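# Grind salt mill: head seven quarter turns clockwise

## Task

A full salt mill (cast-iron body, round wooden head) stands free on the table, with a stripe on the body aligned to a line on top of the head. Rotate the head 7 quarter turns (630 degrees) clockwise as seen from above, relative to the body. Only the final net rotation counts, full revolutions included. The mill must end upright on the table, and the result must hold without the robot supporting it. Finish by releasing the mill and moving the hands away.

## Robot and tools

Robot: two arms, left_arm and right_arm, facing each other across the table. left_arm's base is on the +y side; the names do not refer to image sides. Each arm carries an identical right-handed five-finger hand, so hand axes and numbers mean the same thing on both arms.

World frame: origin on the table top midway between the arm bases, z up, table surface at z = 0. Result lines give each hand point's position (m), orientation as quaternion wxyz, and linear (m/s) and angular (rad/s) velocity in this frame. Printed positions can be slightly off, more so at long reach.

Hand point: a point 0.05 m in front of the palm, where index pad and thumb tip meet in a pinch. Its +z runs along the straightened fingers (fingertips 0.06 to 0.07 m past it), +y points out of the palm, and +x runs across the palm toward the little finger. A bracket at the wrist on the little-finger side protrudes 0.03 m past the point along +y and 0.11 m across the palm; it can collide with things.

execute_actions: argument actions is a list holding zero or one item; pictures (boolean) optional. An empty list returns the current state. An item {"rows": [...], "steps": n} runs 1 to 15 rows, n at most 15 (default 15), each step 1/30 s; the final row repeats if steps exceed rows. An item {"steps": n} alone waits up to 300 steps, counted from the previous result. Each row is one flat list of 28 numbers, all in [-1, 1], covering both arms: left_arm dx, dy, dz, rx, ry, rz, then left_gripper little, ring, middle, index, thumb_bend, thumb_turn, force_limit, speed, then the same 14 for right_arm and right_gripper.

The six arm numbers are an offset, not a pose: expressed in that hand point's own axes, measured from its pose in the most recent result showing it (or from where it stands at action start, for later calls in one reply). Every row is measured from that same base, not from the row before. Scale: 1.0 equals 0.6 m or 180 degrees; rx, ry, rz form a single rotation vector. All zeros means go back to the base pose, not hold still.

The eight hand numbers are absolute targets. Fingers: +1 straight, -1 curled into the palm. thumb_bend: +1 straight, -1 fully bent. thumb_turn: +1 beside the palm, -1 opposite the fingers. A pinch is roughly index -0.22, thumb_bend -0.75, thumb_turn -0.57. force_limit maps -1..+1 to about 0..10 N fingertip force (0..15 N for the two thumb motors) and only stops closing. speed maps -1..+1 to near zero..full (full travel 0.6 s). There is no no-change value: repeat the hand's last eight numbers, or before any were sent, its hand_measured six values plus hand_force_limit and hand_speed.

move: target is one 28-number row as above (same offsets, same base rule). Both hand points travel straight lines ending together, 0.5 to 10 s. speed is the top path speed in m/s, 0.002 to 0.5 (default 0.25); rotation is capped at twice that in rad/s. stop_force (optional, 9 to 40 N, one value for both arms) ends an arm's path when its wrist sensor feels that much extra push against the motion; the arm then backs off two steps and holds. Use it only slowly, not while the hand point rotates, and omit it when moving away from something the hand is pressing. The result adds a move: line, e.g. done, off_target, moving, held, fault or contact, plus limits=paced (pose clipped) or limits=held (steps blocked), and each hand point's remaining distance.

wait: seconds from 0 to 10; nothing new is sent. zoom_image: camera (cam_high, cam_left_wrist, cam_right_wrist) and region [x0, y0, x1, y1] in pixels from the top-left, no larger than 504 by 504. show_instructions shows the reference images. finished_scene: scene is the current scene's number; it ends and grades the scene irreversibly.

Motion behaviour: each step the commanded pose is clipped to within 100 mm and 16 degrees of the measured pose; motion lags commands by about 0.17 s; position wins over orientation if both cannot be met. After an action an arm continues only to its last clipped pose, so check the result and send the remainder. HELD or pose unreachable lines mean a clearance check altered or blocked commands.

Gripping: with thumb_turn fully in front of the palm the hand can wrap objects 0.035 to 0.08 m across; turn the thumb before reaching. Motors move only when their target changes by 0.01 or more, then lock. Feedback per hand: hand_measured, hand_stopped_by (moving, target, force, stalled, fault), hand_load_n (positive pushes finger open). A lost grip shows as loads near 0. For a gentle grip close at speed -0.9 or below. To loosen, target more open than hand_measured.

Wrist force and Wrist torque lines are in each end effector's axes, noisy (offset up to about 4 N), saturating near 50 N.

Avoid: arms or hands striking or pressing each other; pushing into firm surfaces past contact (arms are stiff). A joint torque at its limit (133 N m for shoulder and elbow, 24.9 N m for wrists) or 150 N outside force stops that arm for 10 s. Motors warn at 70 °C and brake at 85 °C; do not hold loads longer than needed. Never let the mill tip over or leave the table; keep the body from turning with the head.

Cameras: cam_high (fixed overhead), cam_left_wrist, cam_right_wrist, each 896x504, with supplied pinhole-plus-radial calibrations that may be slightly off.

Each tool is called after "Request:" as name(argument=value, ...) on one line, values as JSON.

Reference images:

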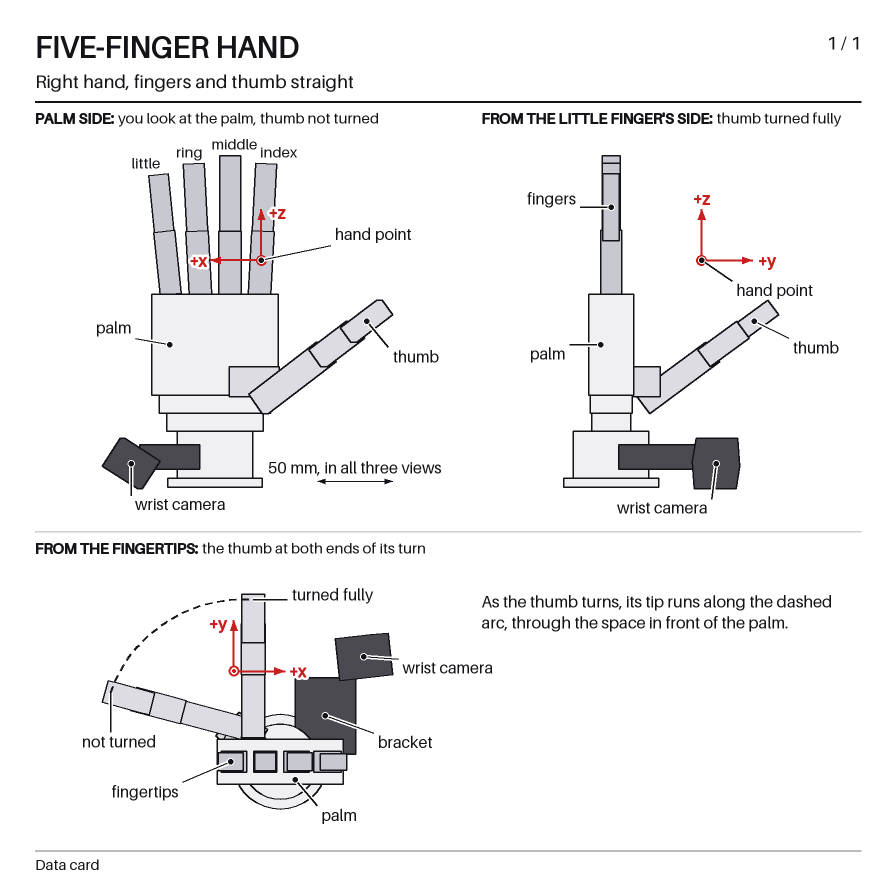

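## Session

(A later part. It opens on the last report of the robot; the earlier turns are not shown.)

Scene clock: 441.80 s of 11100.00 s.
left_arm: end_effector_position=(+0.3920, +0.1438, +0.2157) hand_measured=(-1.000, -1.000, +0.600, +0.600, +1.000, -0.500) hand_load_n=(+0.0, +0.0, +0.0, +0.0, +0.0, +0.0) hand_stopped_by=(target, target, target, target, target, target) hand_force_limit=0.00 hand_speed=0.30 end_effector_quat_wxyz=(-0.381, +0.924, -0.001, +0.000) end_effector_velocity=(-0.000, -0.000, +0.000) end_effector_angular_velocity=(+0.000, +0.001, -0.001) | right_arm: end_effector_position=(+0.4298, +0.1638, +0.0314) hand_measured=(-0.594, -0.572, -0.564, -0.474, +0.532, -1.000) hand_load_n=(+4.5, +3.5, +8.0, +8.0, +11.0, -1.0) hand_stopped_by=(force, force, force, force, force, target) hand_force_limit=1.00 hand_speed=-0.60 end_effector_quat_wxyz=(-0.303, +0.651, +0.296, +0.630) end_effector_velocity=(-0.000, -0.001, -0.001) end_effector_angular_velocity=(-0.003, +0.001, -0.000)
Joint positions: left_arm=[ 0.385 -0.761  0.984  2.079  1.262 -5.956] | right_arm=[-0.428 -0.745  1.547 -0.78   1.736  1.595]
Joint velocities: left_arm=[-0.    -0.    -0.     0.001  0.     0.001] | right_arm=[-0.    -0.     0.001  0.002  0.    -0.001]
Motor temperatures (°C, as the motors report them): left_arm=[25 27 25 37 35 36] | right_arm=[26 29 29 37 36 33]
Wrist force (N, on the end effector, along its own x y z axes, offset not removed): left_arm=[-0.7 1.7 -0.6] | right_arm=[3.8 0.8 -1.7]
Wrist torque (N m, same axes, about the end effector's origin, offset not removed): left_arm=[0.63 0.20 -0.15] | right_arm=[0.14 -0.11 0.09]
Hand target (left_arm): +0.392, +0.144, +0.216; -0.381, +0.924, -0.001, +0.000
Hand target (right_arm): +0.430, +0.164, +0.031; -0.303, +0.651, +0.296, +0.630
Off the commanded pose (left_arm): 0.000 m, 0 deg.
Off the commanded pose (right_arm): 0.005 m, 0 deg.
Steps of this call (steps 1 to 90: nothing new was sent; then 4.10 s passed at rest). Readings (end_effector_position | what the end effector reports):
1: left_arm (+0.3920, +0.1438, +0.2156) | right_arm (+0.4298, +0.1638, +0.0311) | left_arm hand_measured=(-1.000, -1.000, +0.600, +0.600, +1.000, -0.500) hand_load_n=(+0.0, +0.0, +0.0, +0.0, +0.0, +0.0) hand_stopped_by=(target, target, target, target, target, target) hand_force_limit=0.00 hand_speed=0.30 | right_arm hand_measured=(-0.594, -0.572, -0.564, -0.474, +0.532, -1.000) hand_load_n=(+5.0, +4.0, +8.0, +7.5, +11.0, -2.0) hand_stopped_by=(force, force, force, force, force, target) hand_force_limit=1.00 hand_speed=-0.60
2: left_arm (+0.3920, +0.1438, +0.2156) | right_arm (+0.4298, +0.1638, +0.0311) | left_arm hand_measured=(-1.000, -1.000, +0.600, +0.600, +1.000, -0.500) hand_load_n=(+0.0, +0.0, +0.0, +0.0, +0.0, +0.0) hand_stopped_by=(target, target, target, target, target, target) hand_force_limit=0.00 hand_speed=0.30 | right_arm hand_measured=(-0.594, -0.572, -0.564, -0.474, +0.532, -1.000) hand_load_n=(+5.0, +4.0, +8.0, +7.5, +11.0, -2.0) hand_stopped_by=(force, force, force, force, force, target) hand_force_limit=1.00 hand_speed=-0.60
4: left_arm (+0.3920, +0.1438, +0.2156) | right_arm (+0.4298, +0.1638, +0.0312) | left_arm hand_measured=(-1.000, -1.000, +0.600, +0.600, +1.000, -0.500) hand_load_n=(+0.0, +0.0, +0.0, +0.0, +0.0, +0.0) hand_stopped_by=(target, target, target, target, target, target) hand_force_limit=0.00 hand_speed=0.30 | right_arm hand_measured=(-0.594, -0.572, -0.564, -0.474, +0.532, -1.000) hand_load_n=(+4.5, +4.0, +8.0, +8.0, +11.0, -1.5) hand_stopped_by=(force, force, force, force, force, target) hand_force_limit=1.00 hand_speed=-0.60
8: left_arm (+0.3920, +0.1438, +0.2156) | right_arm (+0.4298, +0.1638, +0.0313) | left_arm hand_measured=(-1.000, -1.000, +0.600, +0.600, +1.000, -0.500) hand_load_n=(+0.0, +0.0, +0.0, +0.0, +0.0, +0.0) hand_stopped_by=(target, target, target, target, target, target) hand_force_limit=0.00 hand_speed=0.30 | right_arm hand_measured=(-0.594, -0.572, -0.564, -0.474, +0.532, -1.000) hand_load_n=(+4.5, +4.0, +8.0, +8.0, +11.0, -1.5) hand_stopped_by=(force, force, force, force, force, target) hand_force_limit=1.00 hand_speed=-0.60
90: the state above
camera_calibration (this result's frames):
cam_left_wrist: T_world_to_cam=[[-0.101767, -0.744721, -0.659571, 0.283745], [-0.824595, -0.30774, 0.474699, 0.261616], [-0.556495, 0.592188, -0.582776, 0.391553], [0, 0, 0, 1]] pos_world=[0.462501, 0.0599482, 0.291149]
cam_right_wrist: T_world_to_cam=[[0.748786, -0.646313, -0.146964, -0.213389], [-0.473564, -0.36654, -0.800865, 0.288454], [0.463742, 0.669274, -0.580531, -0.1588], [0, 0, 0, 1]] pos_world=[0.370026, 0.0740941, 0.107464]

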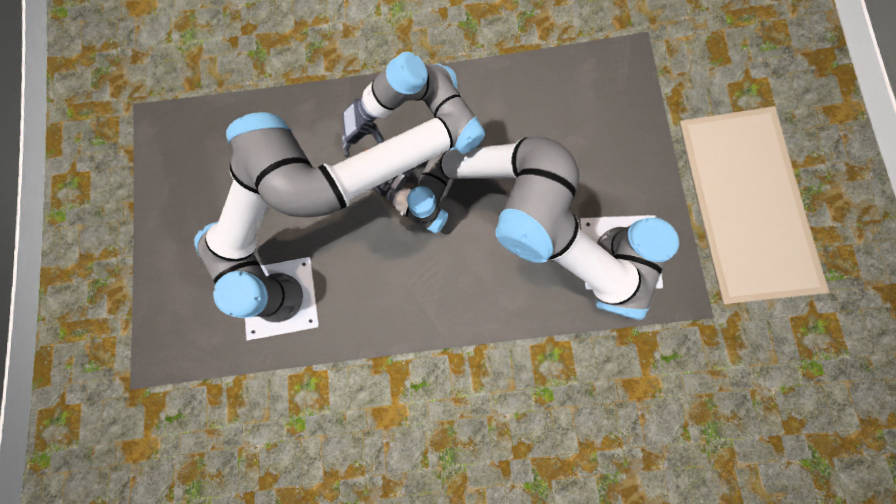

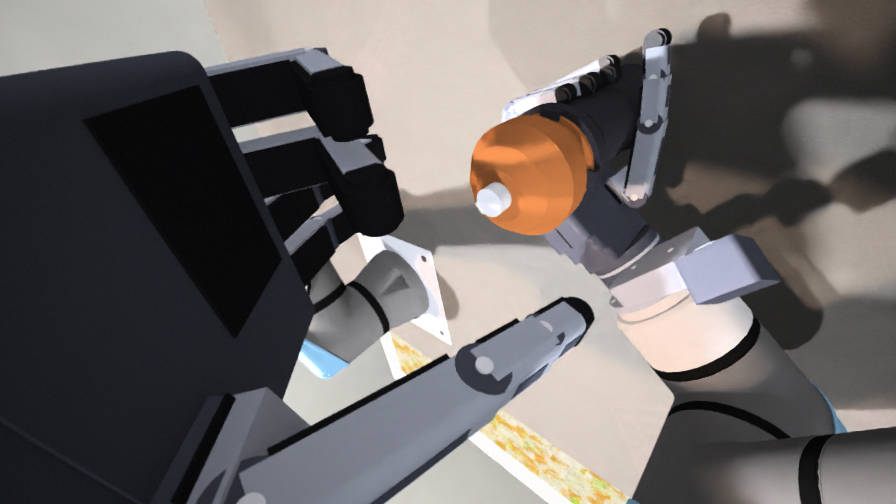

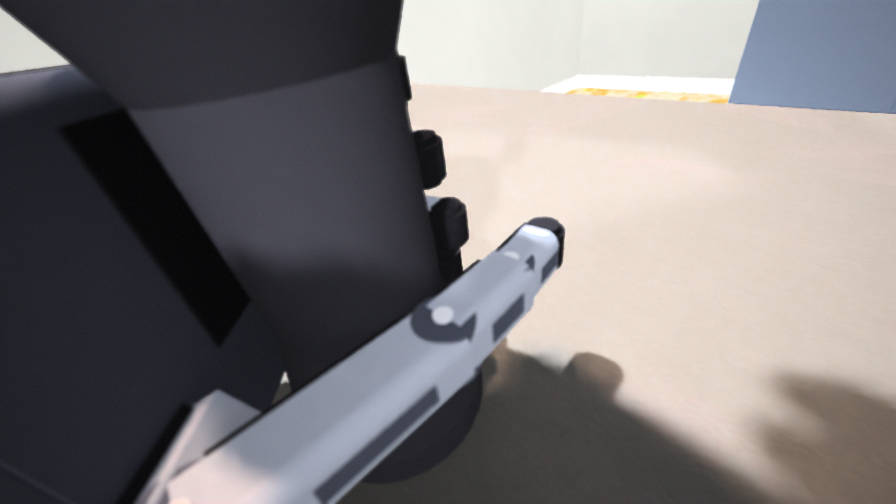

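Request:
move(target=[0, 0, 0, 0, 0, 0, -1, -1, 0.6, 0.6, 1, -0.5, 0, 0.3, 0.0025, -0.0527, 0.0072, 0.2499, -0.0055, -0.0056, -1, -1, -1, -1, -1, -1, 1, -0.6], speed=0.3)

Request:
move(target=[0, 0, 0, 0, 0, 0, -1, -1, 0.6, 0.6, 1, -0.5, 0, 0.3, -0.012, 0, 0, 0, 0, 0, -1, -1, -1, -1, -1, -1, 1, -0.6], speed=0.005, stop_force=15)

Scene clock: 563.70 s of 11100.00 s.
left_arm: end_effector_position=(+0.3920, +0.1438, +0.2157) hand_measured=(-1.000, -1.000, +0.600, +0.600, +1.000, -0.500) hand_load_n=(+0.0, +0.0, +0.0, +0.0, +0.0, +0.0) hand_stopped_by=(target, target, target, target, target, target) hand_force_limit=0.00 hand_speed=0.30 end_effector_quat_wxyz=(-0.381, +0.924, -0.001, +0.000) end_effector_velocity=(+0.000, -0.000, -0.000) end_effector_angular_velocity=(+0.000, -0.000, +0.000) | right_arm: end_effector_position=(+0.4082, +0.1872, +0.0336) hand_measured=(-0.594, -0.572, -0.564, -0.474, +0.532, -1.000) hand_load_n=(+2.5, +2.5, +8.0, +8.5, +11.0, +0.5) hand_stopped_by=(force, force, force, force, force, target) hand_force_limit=1.00 hand_speed=-0.60 end_effector_quat_wxyz=(-0.521, +0.488, +0.522, +0.466) end_effector_velocity=(-0.001, +0.001, -0.001) end_effector_angular_velocity=(-0.003, +0.001, +0.016)
Joint positions: left_arm=[ 0.385 -0.761  0.984  2.079  1.262 -5.956] | right_arm=[-0.71  -0.757  1.565 -0.771  0.671  1.564]
Joint velocities: left_arm=[-0.     0.     0.    -0.     0.    -0.001] | right_arm=[-0.004  0.004 -0.009  0.01  -0.019 -0.003]
Motor temperatures (°C, as the motors report them): left_arm=[25 27 25 37 35 36] | right_arm=[26 29 29 37 36 33]
Wrist force (N, on the end effector, along its own x y z axes, offset not removed): left_arm=[-0.3 0.3 1.5] | right_arm=[-6.9 0.6 0.3]
Wrist torque (N m, same axes, about the end effector's origin, offset not removed): left_arm=[0.24 -0.11 -0.09] | right_arm=[0.17 0.29 -0.09]
Hand target (left_arm): +0.392, +0.144, +0.216; -0.381, +0.924, -0.001, +0.000
Hand target (right_arm): +0.408, +0.187, +0.034; +0.521, -0.488, -0.523, -0.466
Off the commanded pose (left_arm): 0.000 m, 0 deg.
Off the commanded pose (right_arm): 0.000 m, 0 deg.
After step 90, 117.00 s passed at rest.
move: done
camera_calibration (this result's frames):
cam_left_wrist: T_world_to_cam=[[-0.101767, -0.744721, -0.659571, 0.283745], [-0.824595, -0.30774, 0.474699, 0.261616], [-0.556495, 0.592188, -0.582776, 0.391553], [0, 0, 0, 1]] pos_world=[0.462501, 0.0599482, 0.291149]
cam_right_wrist: T_world_to_cam=[[0.98651, 0.07075, -0.147622, -0.412981], [-0.0771556, -0.594382, -0.800473, 0.169349], [-0.144377, 0.801064, -0.580905, 0.0604127], [0, 0, 0, 1]] pos_world=[0.429198, 0.0814819, 0.109688]

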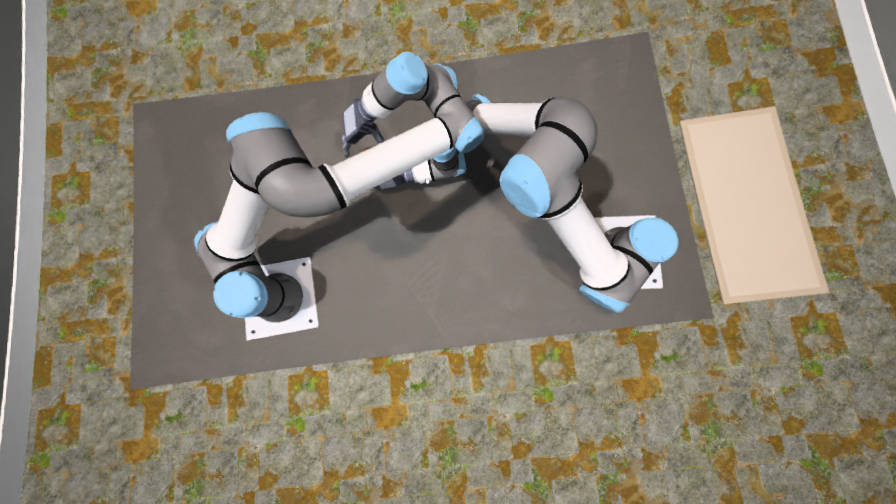

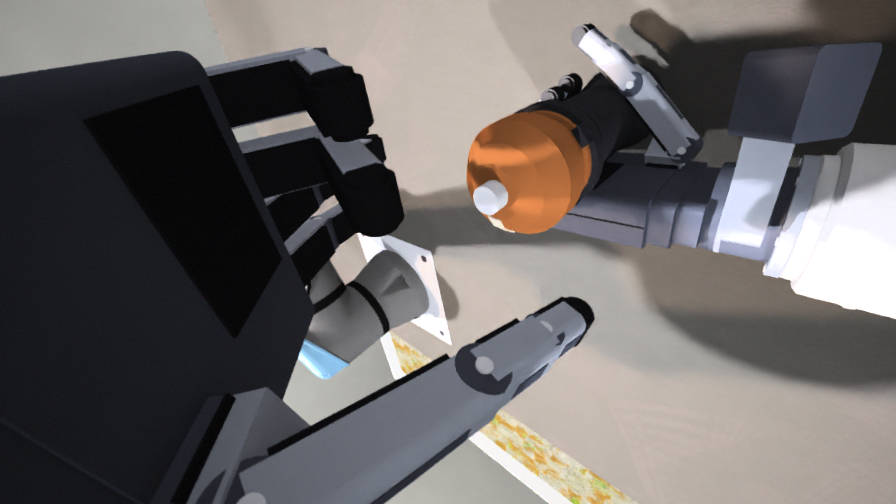

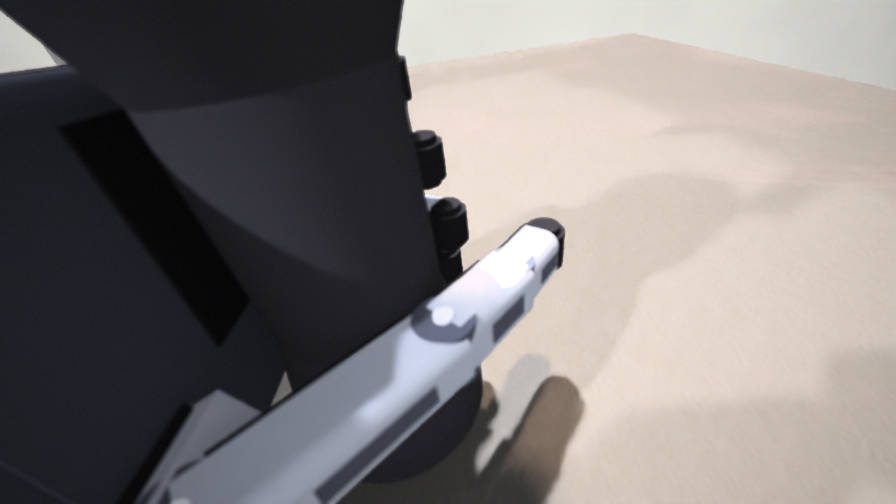

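Scene clock: 564.60 s of 11100.00 s.
left_arm: end_effector_position=(+0.3920, +0.1438, +0.2157) hand_measured=(-1.000, -1.000, +0.600, +0.600, +1.000, -0.500) hand_load_n=(+0.0, +0.0, +0.0, +0.0, +0.0, +0.0) hand_stopped_by=(target, target, target, target, target, target) hand_force_limit=0.00 hand_speed=0.30 end_effector_quat_wxyz=(-0.381, +0.924, -0.001, +0.000) end_effector_velocity=(+0.000, +0.000, -0.000) end_effector_angular_velocity=(-0.000, +0.000, -0.000) | right_arm: end_effector_position=(+0.4083, +0.1871, +0.0311) hand_measured=(-0.594, -0.572, -0.564, -0.474, +0.532, -1.000) hand_load_n=(+5.0, +4.0, +8.0, +7.5, +10.5, -2.0) hand_stopped_by=(force, force, force, force, force, target) hand_force_limit=1.00 hand_speed=-0.60 end_effector_quat_wxyz=(-0.521, +0.488, +0.522, +0.467) end_effector_velocity=(-0.000, -0.001, +0.000) end_effector_angular_velocity=(-0.003, +0.003, -0.001)
Joint positions: left_arm=[ 0.385 -0.761  0.984  2.079  1.262 -5.956] | right_arm=[-0.71  -0.753  1.565 -0.776  0.671  1.564]
Joint velocities: left_arm=[ 0.     0.     0.001 -0.001 -0.     0.   ] | right_arm=[-0.    -0.003  0.     0.007  0.001 -0.   ]
Motor temperatures (°C, as the motors report them): left_arm=[25 27 25 37 35 36] | right_arm=[26 29 29 37 36 33]
Wrist force (N, on the end effector, along its own x y z axes, offset not removed): left_arm=[-1.0 -0.1 -2.2] | right_arm=[14.2 -3.5 0.8]
Wrist torque (N m, same axes, about the end effector's origin, offset not removed): left_arm=[0.26 0.20 -0.32] | right_arm=[-0.11 -0.62 0.61]
Hand target (left_arm): +0.392, +0.144, +0.216; -0.381, +0.924, -0.001, +0.000
Hand target (right_arm): +0.408, +0.187, +0.031; +0.521, -0.488, -0.522, -0.467
Off the commanded pose (left_arm): 0.000 m, 0 deg.
Off the commanded pose (right_arm): 0.005 m, 0 deg.
move: contact (right_arm)
camera_calibration (this result's frames):
cam_left_wrist: T_world_to_cam=[[-0.101767, -0.744721, -0.659571, 0.283745], [-0.824595, -0.30774, 0.474699, 0.261616], [-0.556495, 0.592188, -0.582776, 0.391553], [0, 0, 0, 1]] pos_world=[0.462501, 0.0599482, 0.291149]
cam_right_wrist: T_world_to_cam=[[0.986555, 0.0706776, -0.147353, -0.413459], [-0.0770143, -0.594193, -0.800627, 0.167275], [-0.144143, 0.801211, -0.580761, 0.0589062], [0, 0, 0, 1]] pos_world=[0.429273, 0.0814197, 0.107211]

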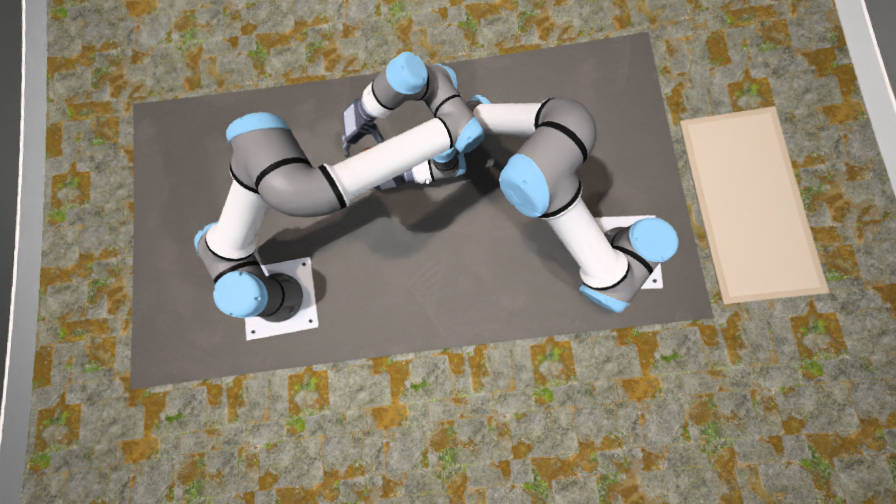

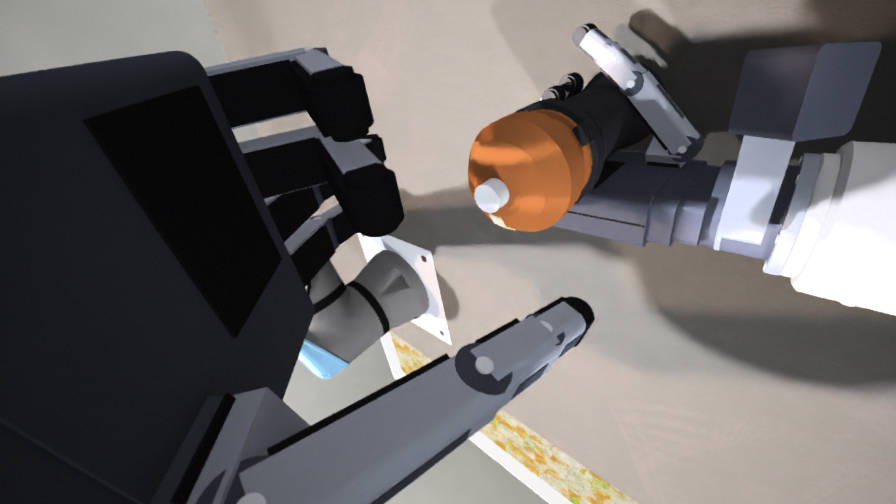

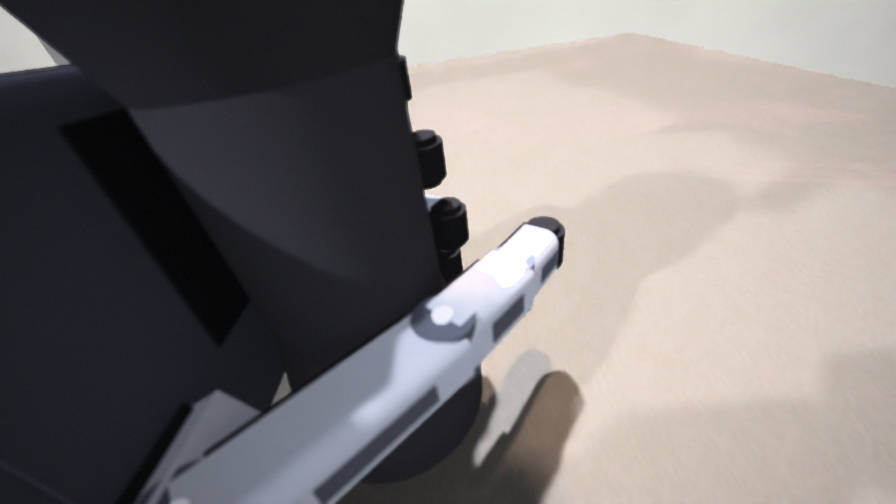

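Request:
execute_actions(actions=[])

Scene clock: 587.97 s of 11100.00 s.
left_arm: end_effector_position=(+0.3920, +0.1438, +0.2157) hand_measured=(-1.000, -1.000, +0.600, +0.600, +1.000, -0.500) hand_load_n=(+0.0, +0.0, +0.0, +0.0, +0.0, +0.0) hand_stopped_by=(target, target, target, target, target, target) hand_force_limit=0.00 hand_speed=0.30 end_effector_quat_wxyz=(-0.381, +0.924, -0.001, +0.000) end_effector_velocity=(+0.000, -0.000, +0.000) end_effector_angular_velocity=(-0.002, -0.001, -0.000) | right_arm: end_effector_position=(+0.4083, +0.1871, +0.0314) hand_measured=(-0.594, -0.572, -0.564, -0.474, +0.532, -1.000) hand_load_n=(+4.0, +3.5, +8.0, +8.0, +10.5, -1.0) hand_stopped_by=(force, force, force, force, force, target) hand_force_limit=1.00 hand_speed=-0.60 end_effector_quat_wxyz=(-0.521, +0.488, +0.522, +0.467) end_effector_velocity=(-0.000, -0.000, -0.000) end_effector_angular_velocity=(-0.001, +0.000, -0.000)
Joint positions: left_arm=[ 0.385 -0.761  0.984  2.079  1.262 -5.956] | right_arm=[-0.71  -0.753  1.565 -0.776  0.671  1.564]
Joint velocities: left_arm=[-0.    -0.    -0.001 -0.001  0.     0.   ] | right_arm=[ 0.     0.    -0.     0.001  0.    -0.   ]
Motor temperatures (°C, as the motors report them): left_arm=[25 27 25 37 35 36] | right_arm=[26 29 29 37 36 33]
Wrist force (N, on the end effector, along its own x y z axes, offset not removed): left_arm=[4.3 -1.0 -2.5] | right_arm=[3.7 -2.2 2.6]
Wrist torque (N m, same axes, about the end effector's origin, offset not removed): left_arm=[0.14 -0.52 0.12] | right_arm=[-0.24 0.01 0.06]
Hand target (left_arm): +0.392, +0.144, +0.216; -0.381, +0.924, -0.001, +0.000
Hand target (right_arm): +0.408, +0.187, +0.031; +0.521, -0.488, -0.522, -0.467
Off the commanded pose (left_arm): 0.000 m, 0 deg.
Off the commanded pose (right_arm): 0.005 m, 0 deg.
Steps of this call (steps 1 to 90: nothing new was sent; then 20.37 s passed at rest). Readings (end_effector_position | what the end effector reports):
1: left_arm (+0.3920, +0.1438, +0.2157) | right_arm (+0.4083, +0.1871, +0.0311) | left_arm hand_measured=(-1.000, -1.000, +0.600, +0.600, +1.000, -0.500) hand_load_n=(+0.0, +0.0, +0.0, +0.0, +0.0, +0.0) hand_stopped_by=(target, target, target, target, target, target) hand_force_limit=0.00 hand_speed=0.30 | right_arm hand_measured=(-0.594, -0.572, -0.564, -0.474, +0.532, -1.000) hand_load_n=(+5.0, +4.0, +8.0, +8.0, +10.5, -1.5) hand_stopped_by=(force, force, force, force, force, target) hand_force_limit=1.00 hand_speed=-0.60
2: left_arm (+0.3920, +0.1438, +0.2157) | right_arm (+0.4083, +0.1871, +0.0312) | left_arm hand_measured=(-1.000, -1.000, +0.600, +0.600, +1.000, -0.500) hand_load_n=(+0.0, +0.0, +0.0, +0.0, +0.0, +0.0) hand_stopped_by=(target, target, target, target, target, target) hand_force_limit=0.00 hand_speed=0.30 | right_arm hand_measured=(-0.594, -0.572, -0.564, -0.474, +0.532, -1.000) hand_load_n=(+4.5, +4.0, +8.0, +8.0, +10.5, -1.5) hand_stopped_by=(force, force, force, force, force, target) hand_force_limit=1.00 hand_speed=-0.60
4: left_arm (+0.3920, +0.1438, +0.2157) | right_arm (+0.4082, +0.1871, +0.0312) | left_arm hand_measured=(-1.000, -1.000, +0.600, +0.600, +1.000, -0.500) hand_load_n=(+0.0, +0.0, +0.0, +0.0, +0.0, +0.0) hand_stopped_by=(target, target, target, target, target, target) hand_force_limit=0.00 hand_speed=0.30 | right_arm hand_measured=(-0.594, -0.572, -0.564, -0.474, +0.532, -1.000) hand_load_n=(+4.5, +4.0, +8.0, +8.0, +10.5, -1.5) hand_stopped_by=(force, force, force, force, force, target) hand_force_limit=1.00 hand_speed=-0.60
8: left_arm (+0.3920, +0.1438, +0.2157) | right_arm (+0.4083, +0.1871, +0.0313) | left_arm hand_measured=(-1.000, -1.000, +0.600, +0.600, +1.000, -0.500) hand_load_n=(+0.0, +0.0, +0.0, +0.0, +0.0, +0.0) hand_stopped_by=(target, target, target, target, target, target) hand_force_limit=0.00 hand_speed=0.30 | right_arm hand_measured=(-0.594, -0.572, -0.564, -0.474, +0.532, -1.000) hand_load_n=(+4.5, +3.5, +8.0, +8.0, +10.5, -1.0) hand_stopped_by=(force, force, force, force, force, target) hand_force_limit=1.00 hand_speed=-0.60
90: the state above
camera_calibration (this result's frames):
cam_left_wrist: T_world_to_cam=[[-0.101767, -0.744722, -0.65957, 0.283745], [-0.824595, -0.30774, 0.474699, 0.261616], [-0.556495, 0.592187, -0.582776, 0.391553], [0, 0, 0, 1]] pos_world=[0.462501, 0.0599482, 0.291149]
cam_right_wrist: T_world_to_cam=[[0.986556, 0.0706782, -0.147347, -0.413412], [-0.0770098, -0.594189, -0.800631, 0.167519], [-0.144139, 0.801214, -0.580758, 0.0590843], [0, 0, 0, 1]] pos_world=[0.429271, 0.0814179, 0.107519]

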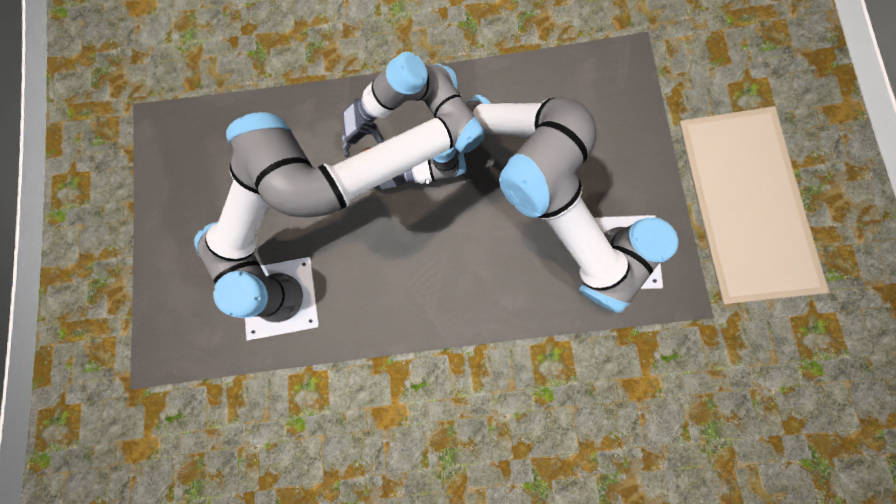

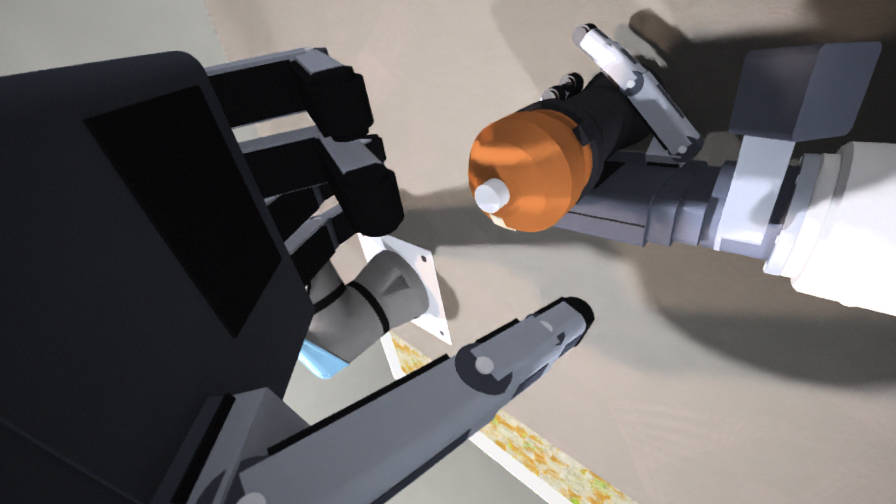

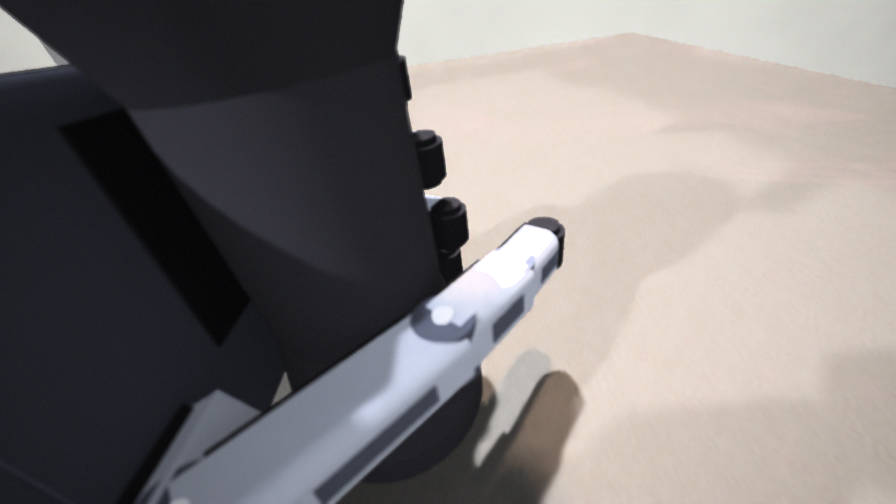

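Request:
zoom_image(camera="cam_left_wrist", region=[440, 90, 620, 250])

Region (440, 90, 620, 250) of cam_left_wrist's 896x504 image, scaled by 2.800, with more detail than that image has.

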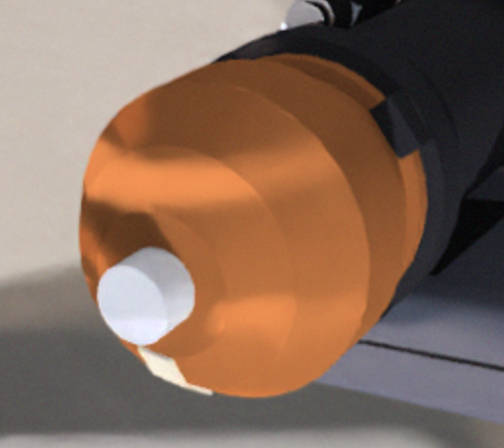

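Request:
zoom_image(camera="cam_left_wrist", region=[540, 95, 630, 175])

Region (540, 95, 630, 175) of cam_left_wrist's 896x504 image, scaled by 5.600, with more detail than that image has.

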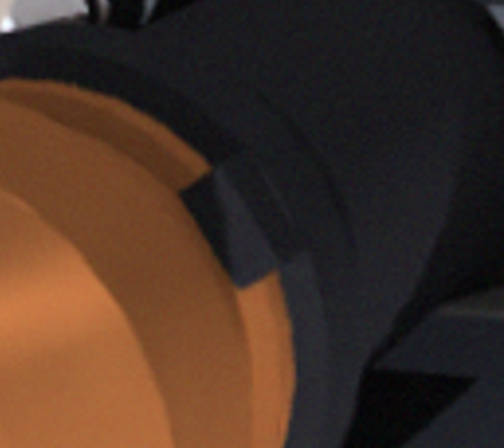

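Request:
move(target=[0.0083,0.0497,0.0446,0,0,0,-1,-1,0.6,0.6,1,-0.5,0,0.3, 0,0,0,0,0,0,-1,-1,-1,-1,-1,-1,1,-0.6], speed=0.06)

Scene clock: 627.33 s of 11100.00 s.
left_arm: end_effector_position=(+0.3969, +0.1416, +0.1760) hand_measured=(-1.000, -1.000, +0.600, +0.600, +1.000, -0.500) hand_load_n=(+0.0, +0.0, +0.0, +0.0, +0.0, +0.0) hand_stopped_by=(target, target, target, target, target, target) hand_force_limit=0.00 hand_speed=0.30 end_effector_quat_wxyz=(-0.381, +0.924, -0.001, +0.000) end_effector_velocity=(+0.000, -0.001, -0.003) end_effector_angular_velocity=(-0.001, -0.001, +0.001) | right_arm: end_effector_position=(+0.4083, +0.1871, +0.0314) hand_measured=(-0.594, -0.572, -0.564, -0.474, +0.532, -1.000) hand_load_n=(+4.0, +3.5, +8.0, +8.0, +10.5, -1.0) hand_stopped_by=(force, force, force, force, force, target) hand_force_limit=1.00 hand_speed=-0.60 end_effector_quat_wxyz=(-0.521, +0.488, +0.522, +0.467) end_effector_velocity=(-0.000, -0.000, -0.001) end_effector_angular_velocity=(-0.001, +0.004, -0.000)
Joint positions: left_arm=[ 0.391 -0.719  1.012  2.008  1.258 -5.952] | right_arm=[-0.71  -0.753  1.565 -0.776  0.671  1.564]
Joint velocities: left_arm=[ 0.     0.004 -0.    -0.005  0.    -0.001] | right_arm=[-0.     0.     0.001 -0.001  0.     0.004]
Motor temperatures (°C, as the motors report them): left_arm=[25 27 25 37 35 36] | right_arm=[26 29 29 37 36 33]
Wrist force (N, on the end effector, along its own x y z axes, offset not removed): left_arm=[0.1 3.4 -2.0] | right_arm=[2.8 -0.7 2.7]
Wrist torque (N m, same axes, about the end effector's origin, offset not removed): left_arm=[0.90 0.08 -0.19] | right_arm=[-0.10 -0.11 0.20]
Hand target (left_arm): +0.397, +0.142, +0.176; -0.381, +0.924, -0.001, +0.000
Hand target (right_arm): +0.408, +0.187, +0.031; +0.521, -0.488, -0.522, -0.467
Off the commanded pose (left_arm): 0.000 m, 0 deg.
Off the commanded pose (right_arm): 0.000 m, 0 deg.
After step 90, 35.27 s passed at rest.
move: done
camera_calibration (this result's frames):
cam_left_wrist: T_world_to_cam=[[-0.101761, -0.744716, -0.659578, 0.256362], [-0.824596, -0.307748, 0.474693, 0.283823], [-0.556495, 0.59219, -0.582773, 0.372484], [0, 0, 0, 1]] pos_world=[0.467412, 0.0576822, 0.251435]
cam_right_wrist: T_world_to_cam=[[0.98656, 0.0706815, -0.147321, -0.413421], [-0.07699, -0.59417, -0.800647, 0.167523], [-0.144125, 0.801228, -0.580742, 0.0590779], [0, 0, 0, 1]] pos_world=[0.429277, 0.0814234, 0.10753]

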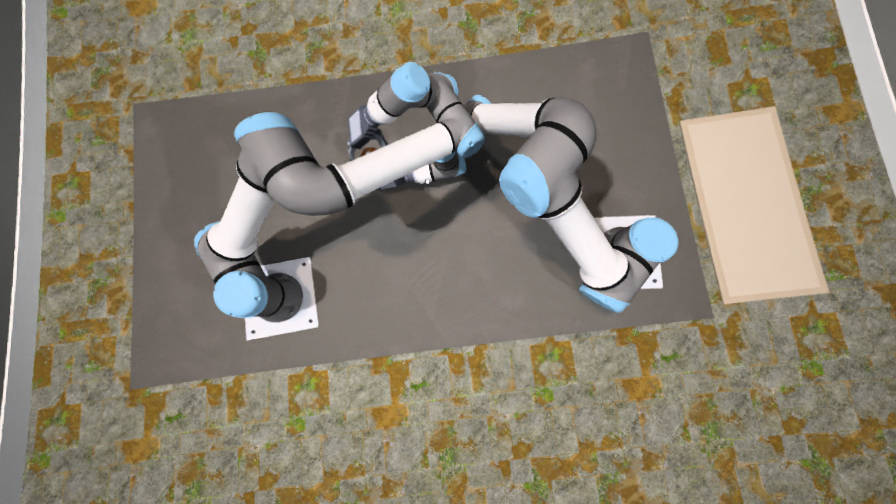

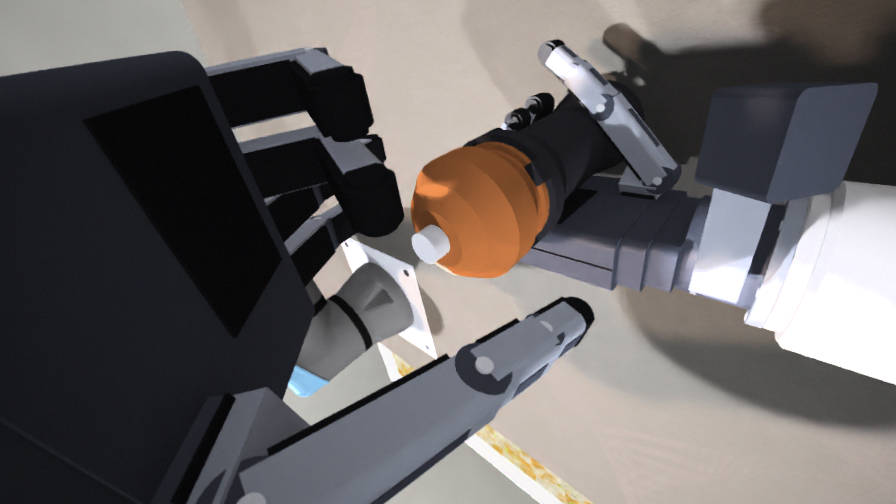

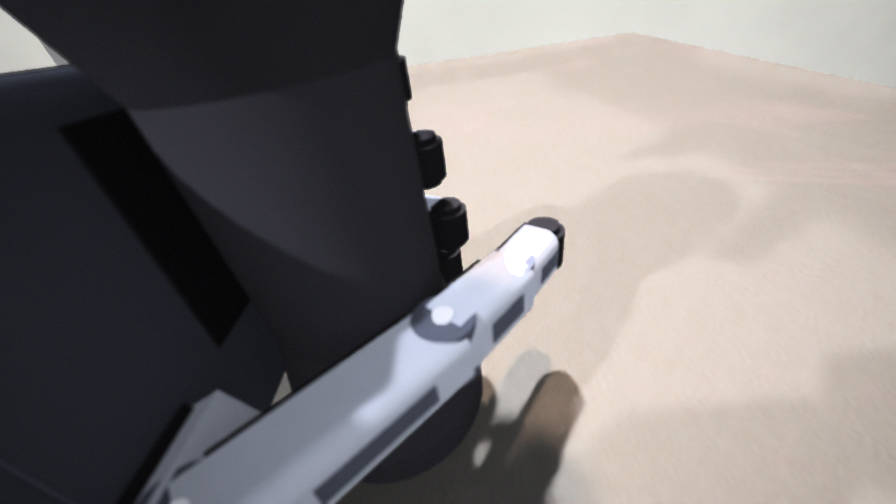

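Request:
zoom_image(camera="cam_left_wrist", region=[400, 120, 580, 290])

Region (400, 120, 580, 290) of cam_left_wrist's 896x504 image, scaled by 2.800, with more detail than that image has.

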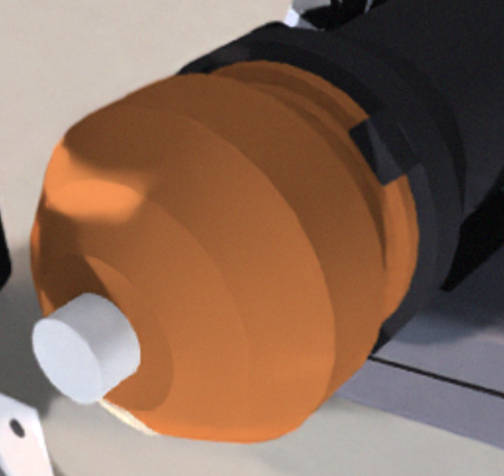

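Request:
move(target=[-0.0023,0.0236,0.0259,0,0,0,-1,-1,0.6,0.6,1,-0.5,0,0.3, 0,0,0,0,0,0,-1,-1,-1,-1,-1,-1,1,-0.6], speed=0.03, stop_force=12)

Scene clock: 653.07 s of 11100.00 s.
left_arm: end_effector_position=(+0.3955, +0.1424, +0.1552) hand_measured=(-1.000, -1.000, +0.600, +0.600, +1.000, -0.500) hand_load_n=(+0.0, +0.0, +0.0, +0.0, +0.0, +0.0) hand_stopped_by=(target, target, target, target, target, target) hand_force_limit=0.00 hand_speed=0.30 end_effector_quat_wxyz=(-0.381, +0.924, -0.001, +0.000) end_effector_velocity=(-0.000, +0.000, -0.003) end_effector_angular_velocity=(+0.001, +0.000, +0.001) | right_arm: end_effector_position=(+0.4083, +0.1871, +0.0314) hand_measured=(-0.594, -0.572, -0.564, -0.474, +0.532, -1.000) hand_load_n=(+4.0, +3.5, +8.0, +8.0, +10.5, -1.0) hand_stopped_by=(force, force, force, force, force, target) hand_force_limit=1.00 hand_speed=-0.60 end_effector_quat_wxyz=(-0.521, +0.488, +0.522, +0.467) end_effector_velocity=(+0.000, -0.000, +0.000) end_effector_angular_velocity=(+0.000, -0.001, -0.000)
Joint positions: left_arm=[ 0.39  -0.706  1.043  1.964  1.259 -5.953] | right_arm=[-0.71  -0.753  1.565 -0.776  0.671  1.564]
Joint velocities: left_arm=[-0.     0.002  0.005 -0.006  0.    -0.001] | right_arm=[-0.     0.    -0.    -0.    -0.    -0.001]
Motor temperatures (°C, as the motors report them): left_arm=[25 27 25 37 35 36] | right_arm=[26 29 29 37 36 33]
Wrist force (N, on the end effector, along its own x y z axes, offset not removed): left_arm=[-0.1 0.6 -0.2] | right_arm=[4.4 0.6 1.6]
Wrist torque (N m, same axes, about the end effector's origin, offset not removed): left_arm=[0.46 -0.08 -0.06] | right_arm=[0.34 -0.14 0.31]
Hand target (left_arm): +0.395, +0.142, +0.155; -0.381, +0.924, -0.001, +0.000
Hand target (right_arm): +0.408, +0.187, +0.031; +0.521, -0.488, -0.522, -0.467
Off the commanded pose (left_arm): 0.000 m, 0 deg.
Off the commanded pose (right_arm): 0.000 m, 0 deg.
After step 90, 21.67 s passed at rest.
move: done
camera_calibration (this result's frames):
cam_left_wrist: T_world_to_cam=[[-0.101762, -0.744711, -0.659583, 0.24321], [-0.824589, -0.307758, 0.474697, 0.29281], [-0.556505, 0.592191, -0.582763, 0.359104], [0, 0, 0, 1]] pos_world=[0.46604, 0.058578, 0.230693]
cam_right_wrist: T_world_to_cam=[[0.986559, 0.0706805, -0.147331, -0.413419], [-0.0769975, -0.594177, -0.80064, 0.167524], [-0.14413, 0.801223, -0.580748, 0.0590806], [0, 0, 0, 1]] pos_world=[0.429277, 0.0814228, 0.107528]

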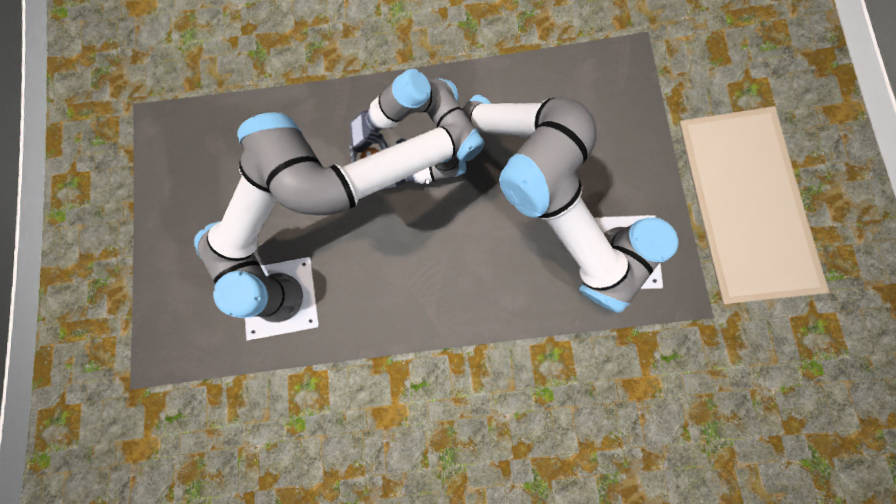

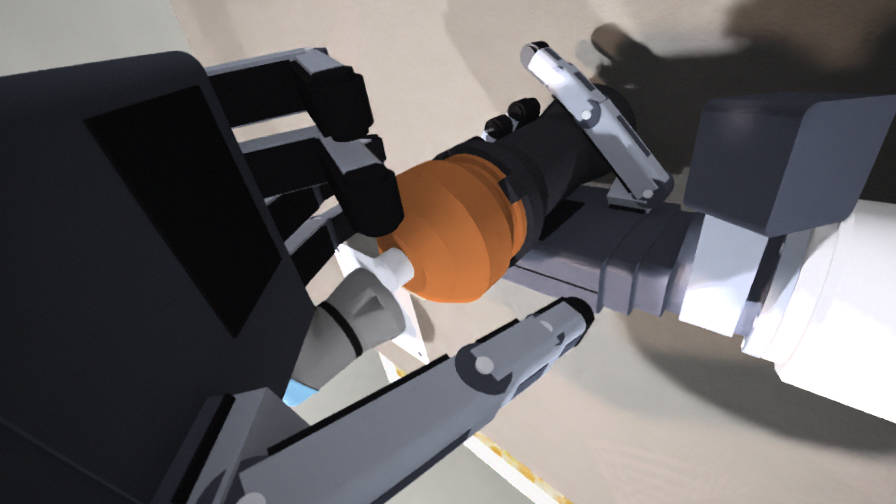

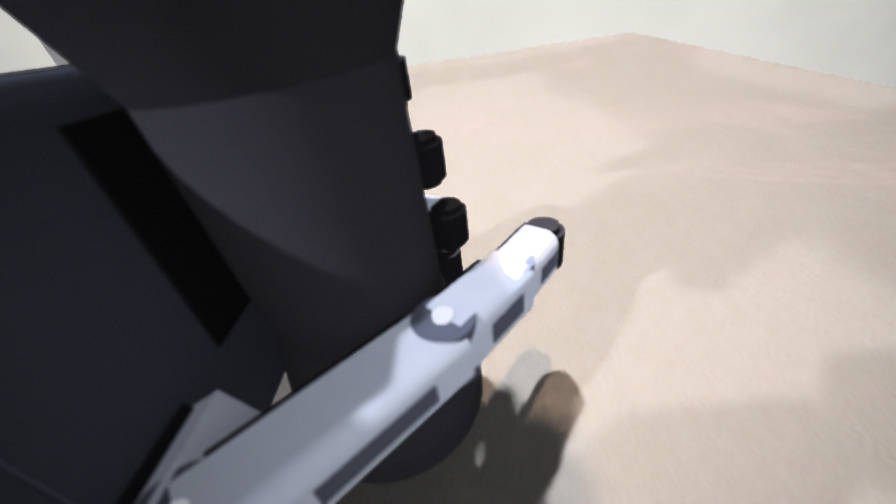

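Request:
move(target=[0,0,0,0,0,0,-1,-1,-0.5,-0.5,-0.5,-0.5,-0.5,-0.6, 0,0,0,0,0,0,-1,-1,-1,-1,-1,-1,1,-0.6])

Scene clock: 663.17 s of 11100.00 s.
left_arm: end_effector_position=(+0.3955, +0.1424, +0.1552) hand_measured=(-1.000, -1.000, +0.248, +0.336, +0.196, -0.500) hand_load_n=(+0.0, +0.0, +5.0, +3.0, +4.5, +0.5) hand_stopped_by=(target, target, force, force, force, target) hand_force_limit=-0.50 hand_speed=-0.60 end_effector_quat_wxyz=(-0.381, +0.924, -0.001, +0.000) end_effector_velocity=(-0.000, -0.000, +0.000) end_effector_angular_velocity=(-0.000, -0.000, -0.000) | right_arm: end_effector_position=(+0.4083, +0.1871, +0.0315) hand_measured=(-0.594, -0.572, -0.564, -0.474, +0.532, -1.000) hand_load_n=(+3.0, +2.5, +7.5, +8.0, +11.0, -0.5) hand_stopped_by=(force, force, force, force, force, target) hand_force_limit=1.00 hand_speed=-0.60 end_effector_quat_wxyz=(-0.521, +0.488, +0.522, +0.467) end_effector_velocity=(-0.000, -0.000, -0.001) end_effector_angular_velocity=(-0.002, +0.001, -0.000)
Joint positions: left_arm=[ 0.39  -0.706  1.043  1.964  1.259 -5.953] | right_arm=[-0.71  -0.753  1.565 -0.776  0.671  1.564]
Joint velocities: left_arm=[-0.001 -0.    -0.     0.     0.    -0.   ] | right_arm=[-0.     0.     0.001  0.002  0.    -0.001]
Motor temperatures (°C, as the motors report them): left_arm=[25 27 25 37 35 36] | right_arm=[26 29 29 37 36 33]
Wrist force (N, on the end effector, along its own x y z axes, offset not removed): left_arm=[-1.6 -3.3 0.8] | right_arm=[6.8 -4.3 -6.1]
Wrist torque (N m, same axes, about the end effector's origin, offset not removed): left_arm=[0.58 0.41 -0.42] | right_arm=[-0.18 0.16 0.33]
Hand target (left_arm): +0.395, +0.142, +0.155; -0.381, +0.924, -0.001, +0.000
Hand target (right_arm): +0.408, +0.187, +0.031; +0.521, -0.488, -0.522, -0.467
Off the commanded pose (left_arm): 0.000 m, 0 deg.
Off the commanded pose (right_arm): 0.000 m, 0 deg.
After step 90, 4.90 s passed at rest.
move: done
camera_calibration (this result's frames):
cam_left_wrist: T_world_to_cam=[[-0.101764, -0.744712, -0.659582, 0.243204], [-0.824593, -0.307752, 0.474695, 0.292799], [-0.556498, 0.592194, -0.582766, 0.359103], [0, 0, 0, 1]] pos_world=[0.46603, 0.0585676, 0.230695]
cam_right_wrist: T_world_to_cam=[[0.986563, 0.0706851, -0.147297, -0.413424], [-0.0769712, -0.594152, -0.800661, 0.167535], [-0.144111, 0.801241, -0.580728, 0.0590824], [0, 0, 0, 1]] pos_world=[0.429278, 0.0814246, 0.107553]

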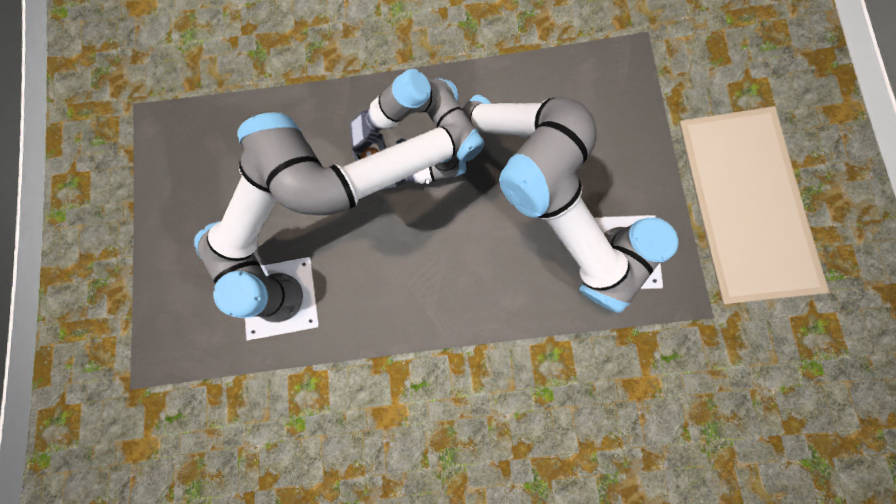

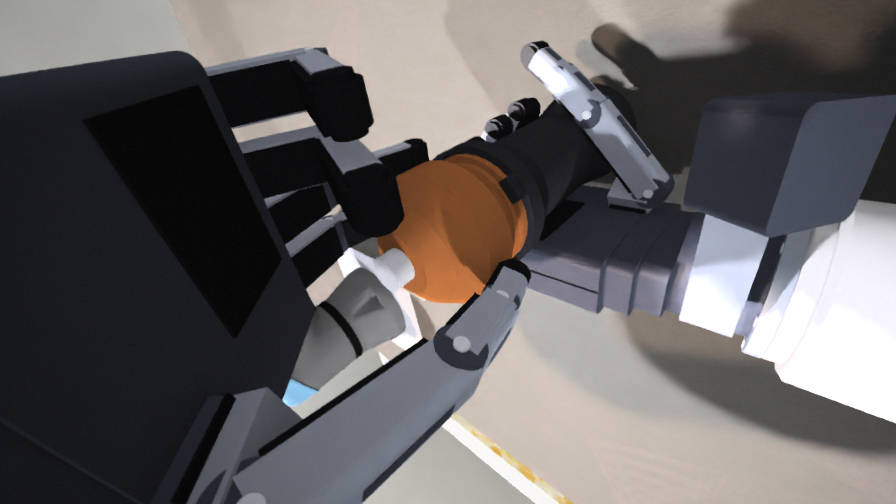

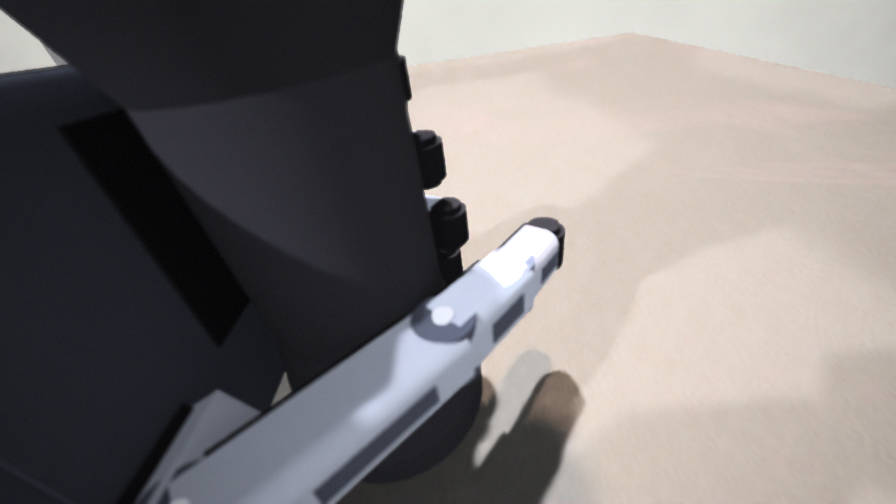

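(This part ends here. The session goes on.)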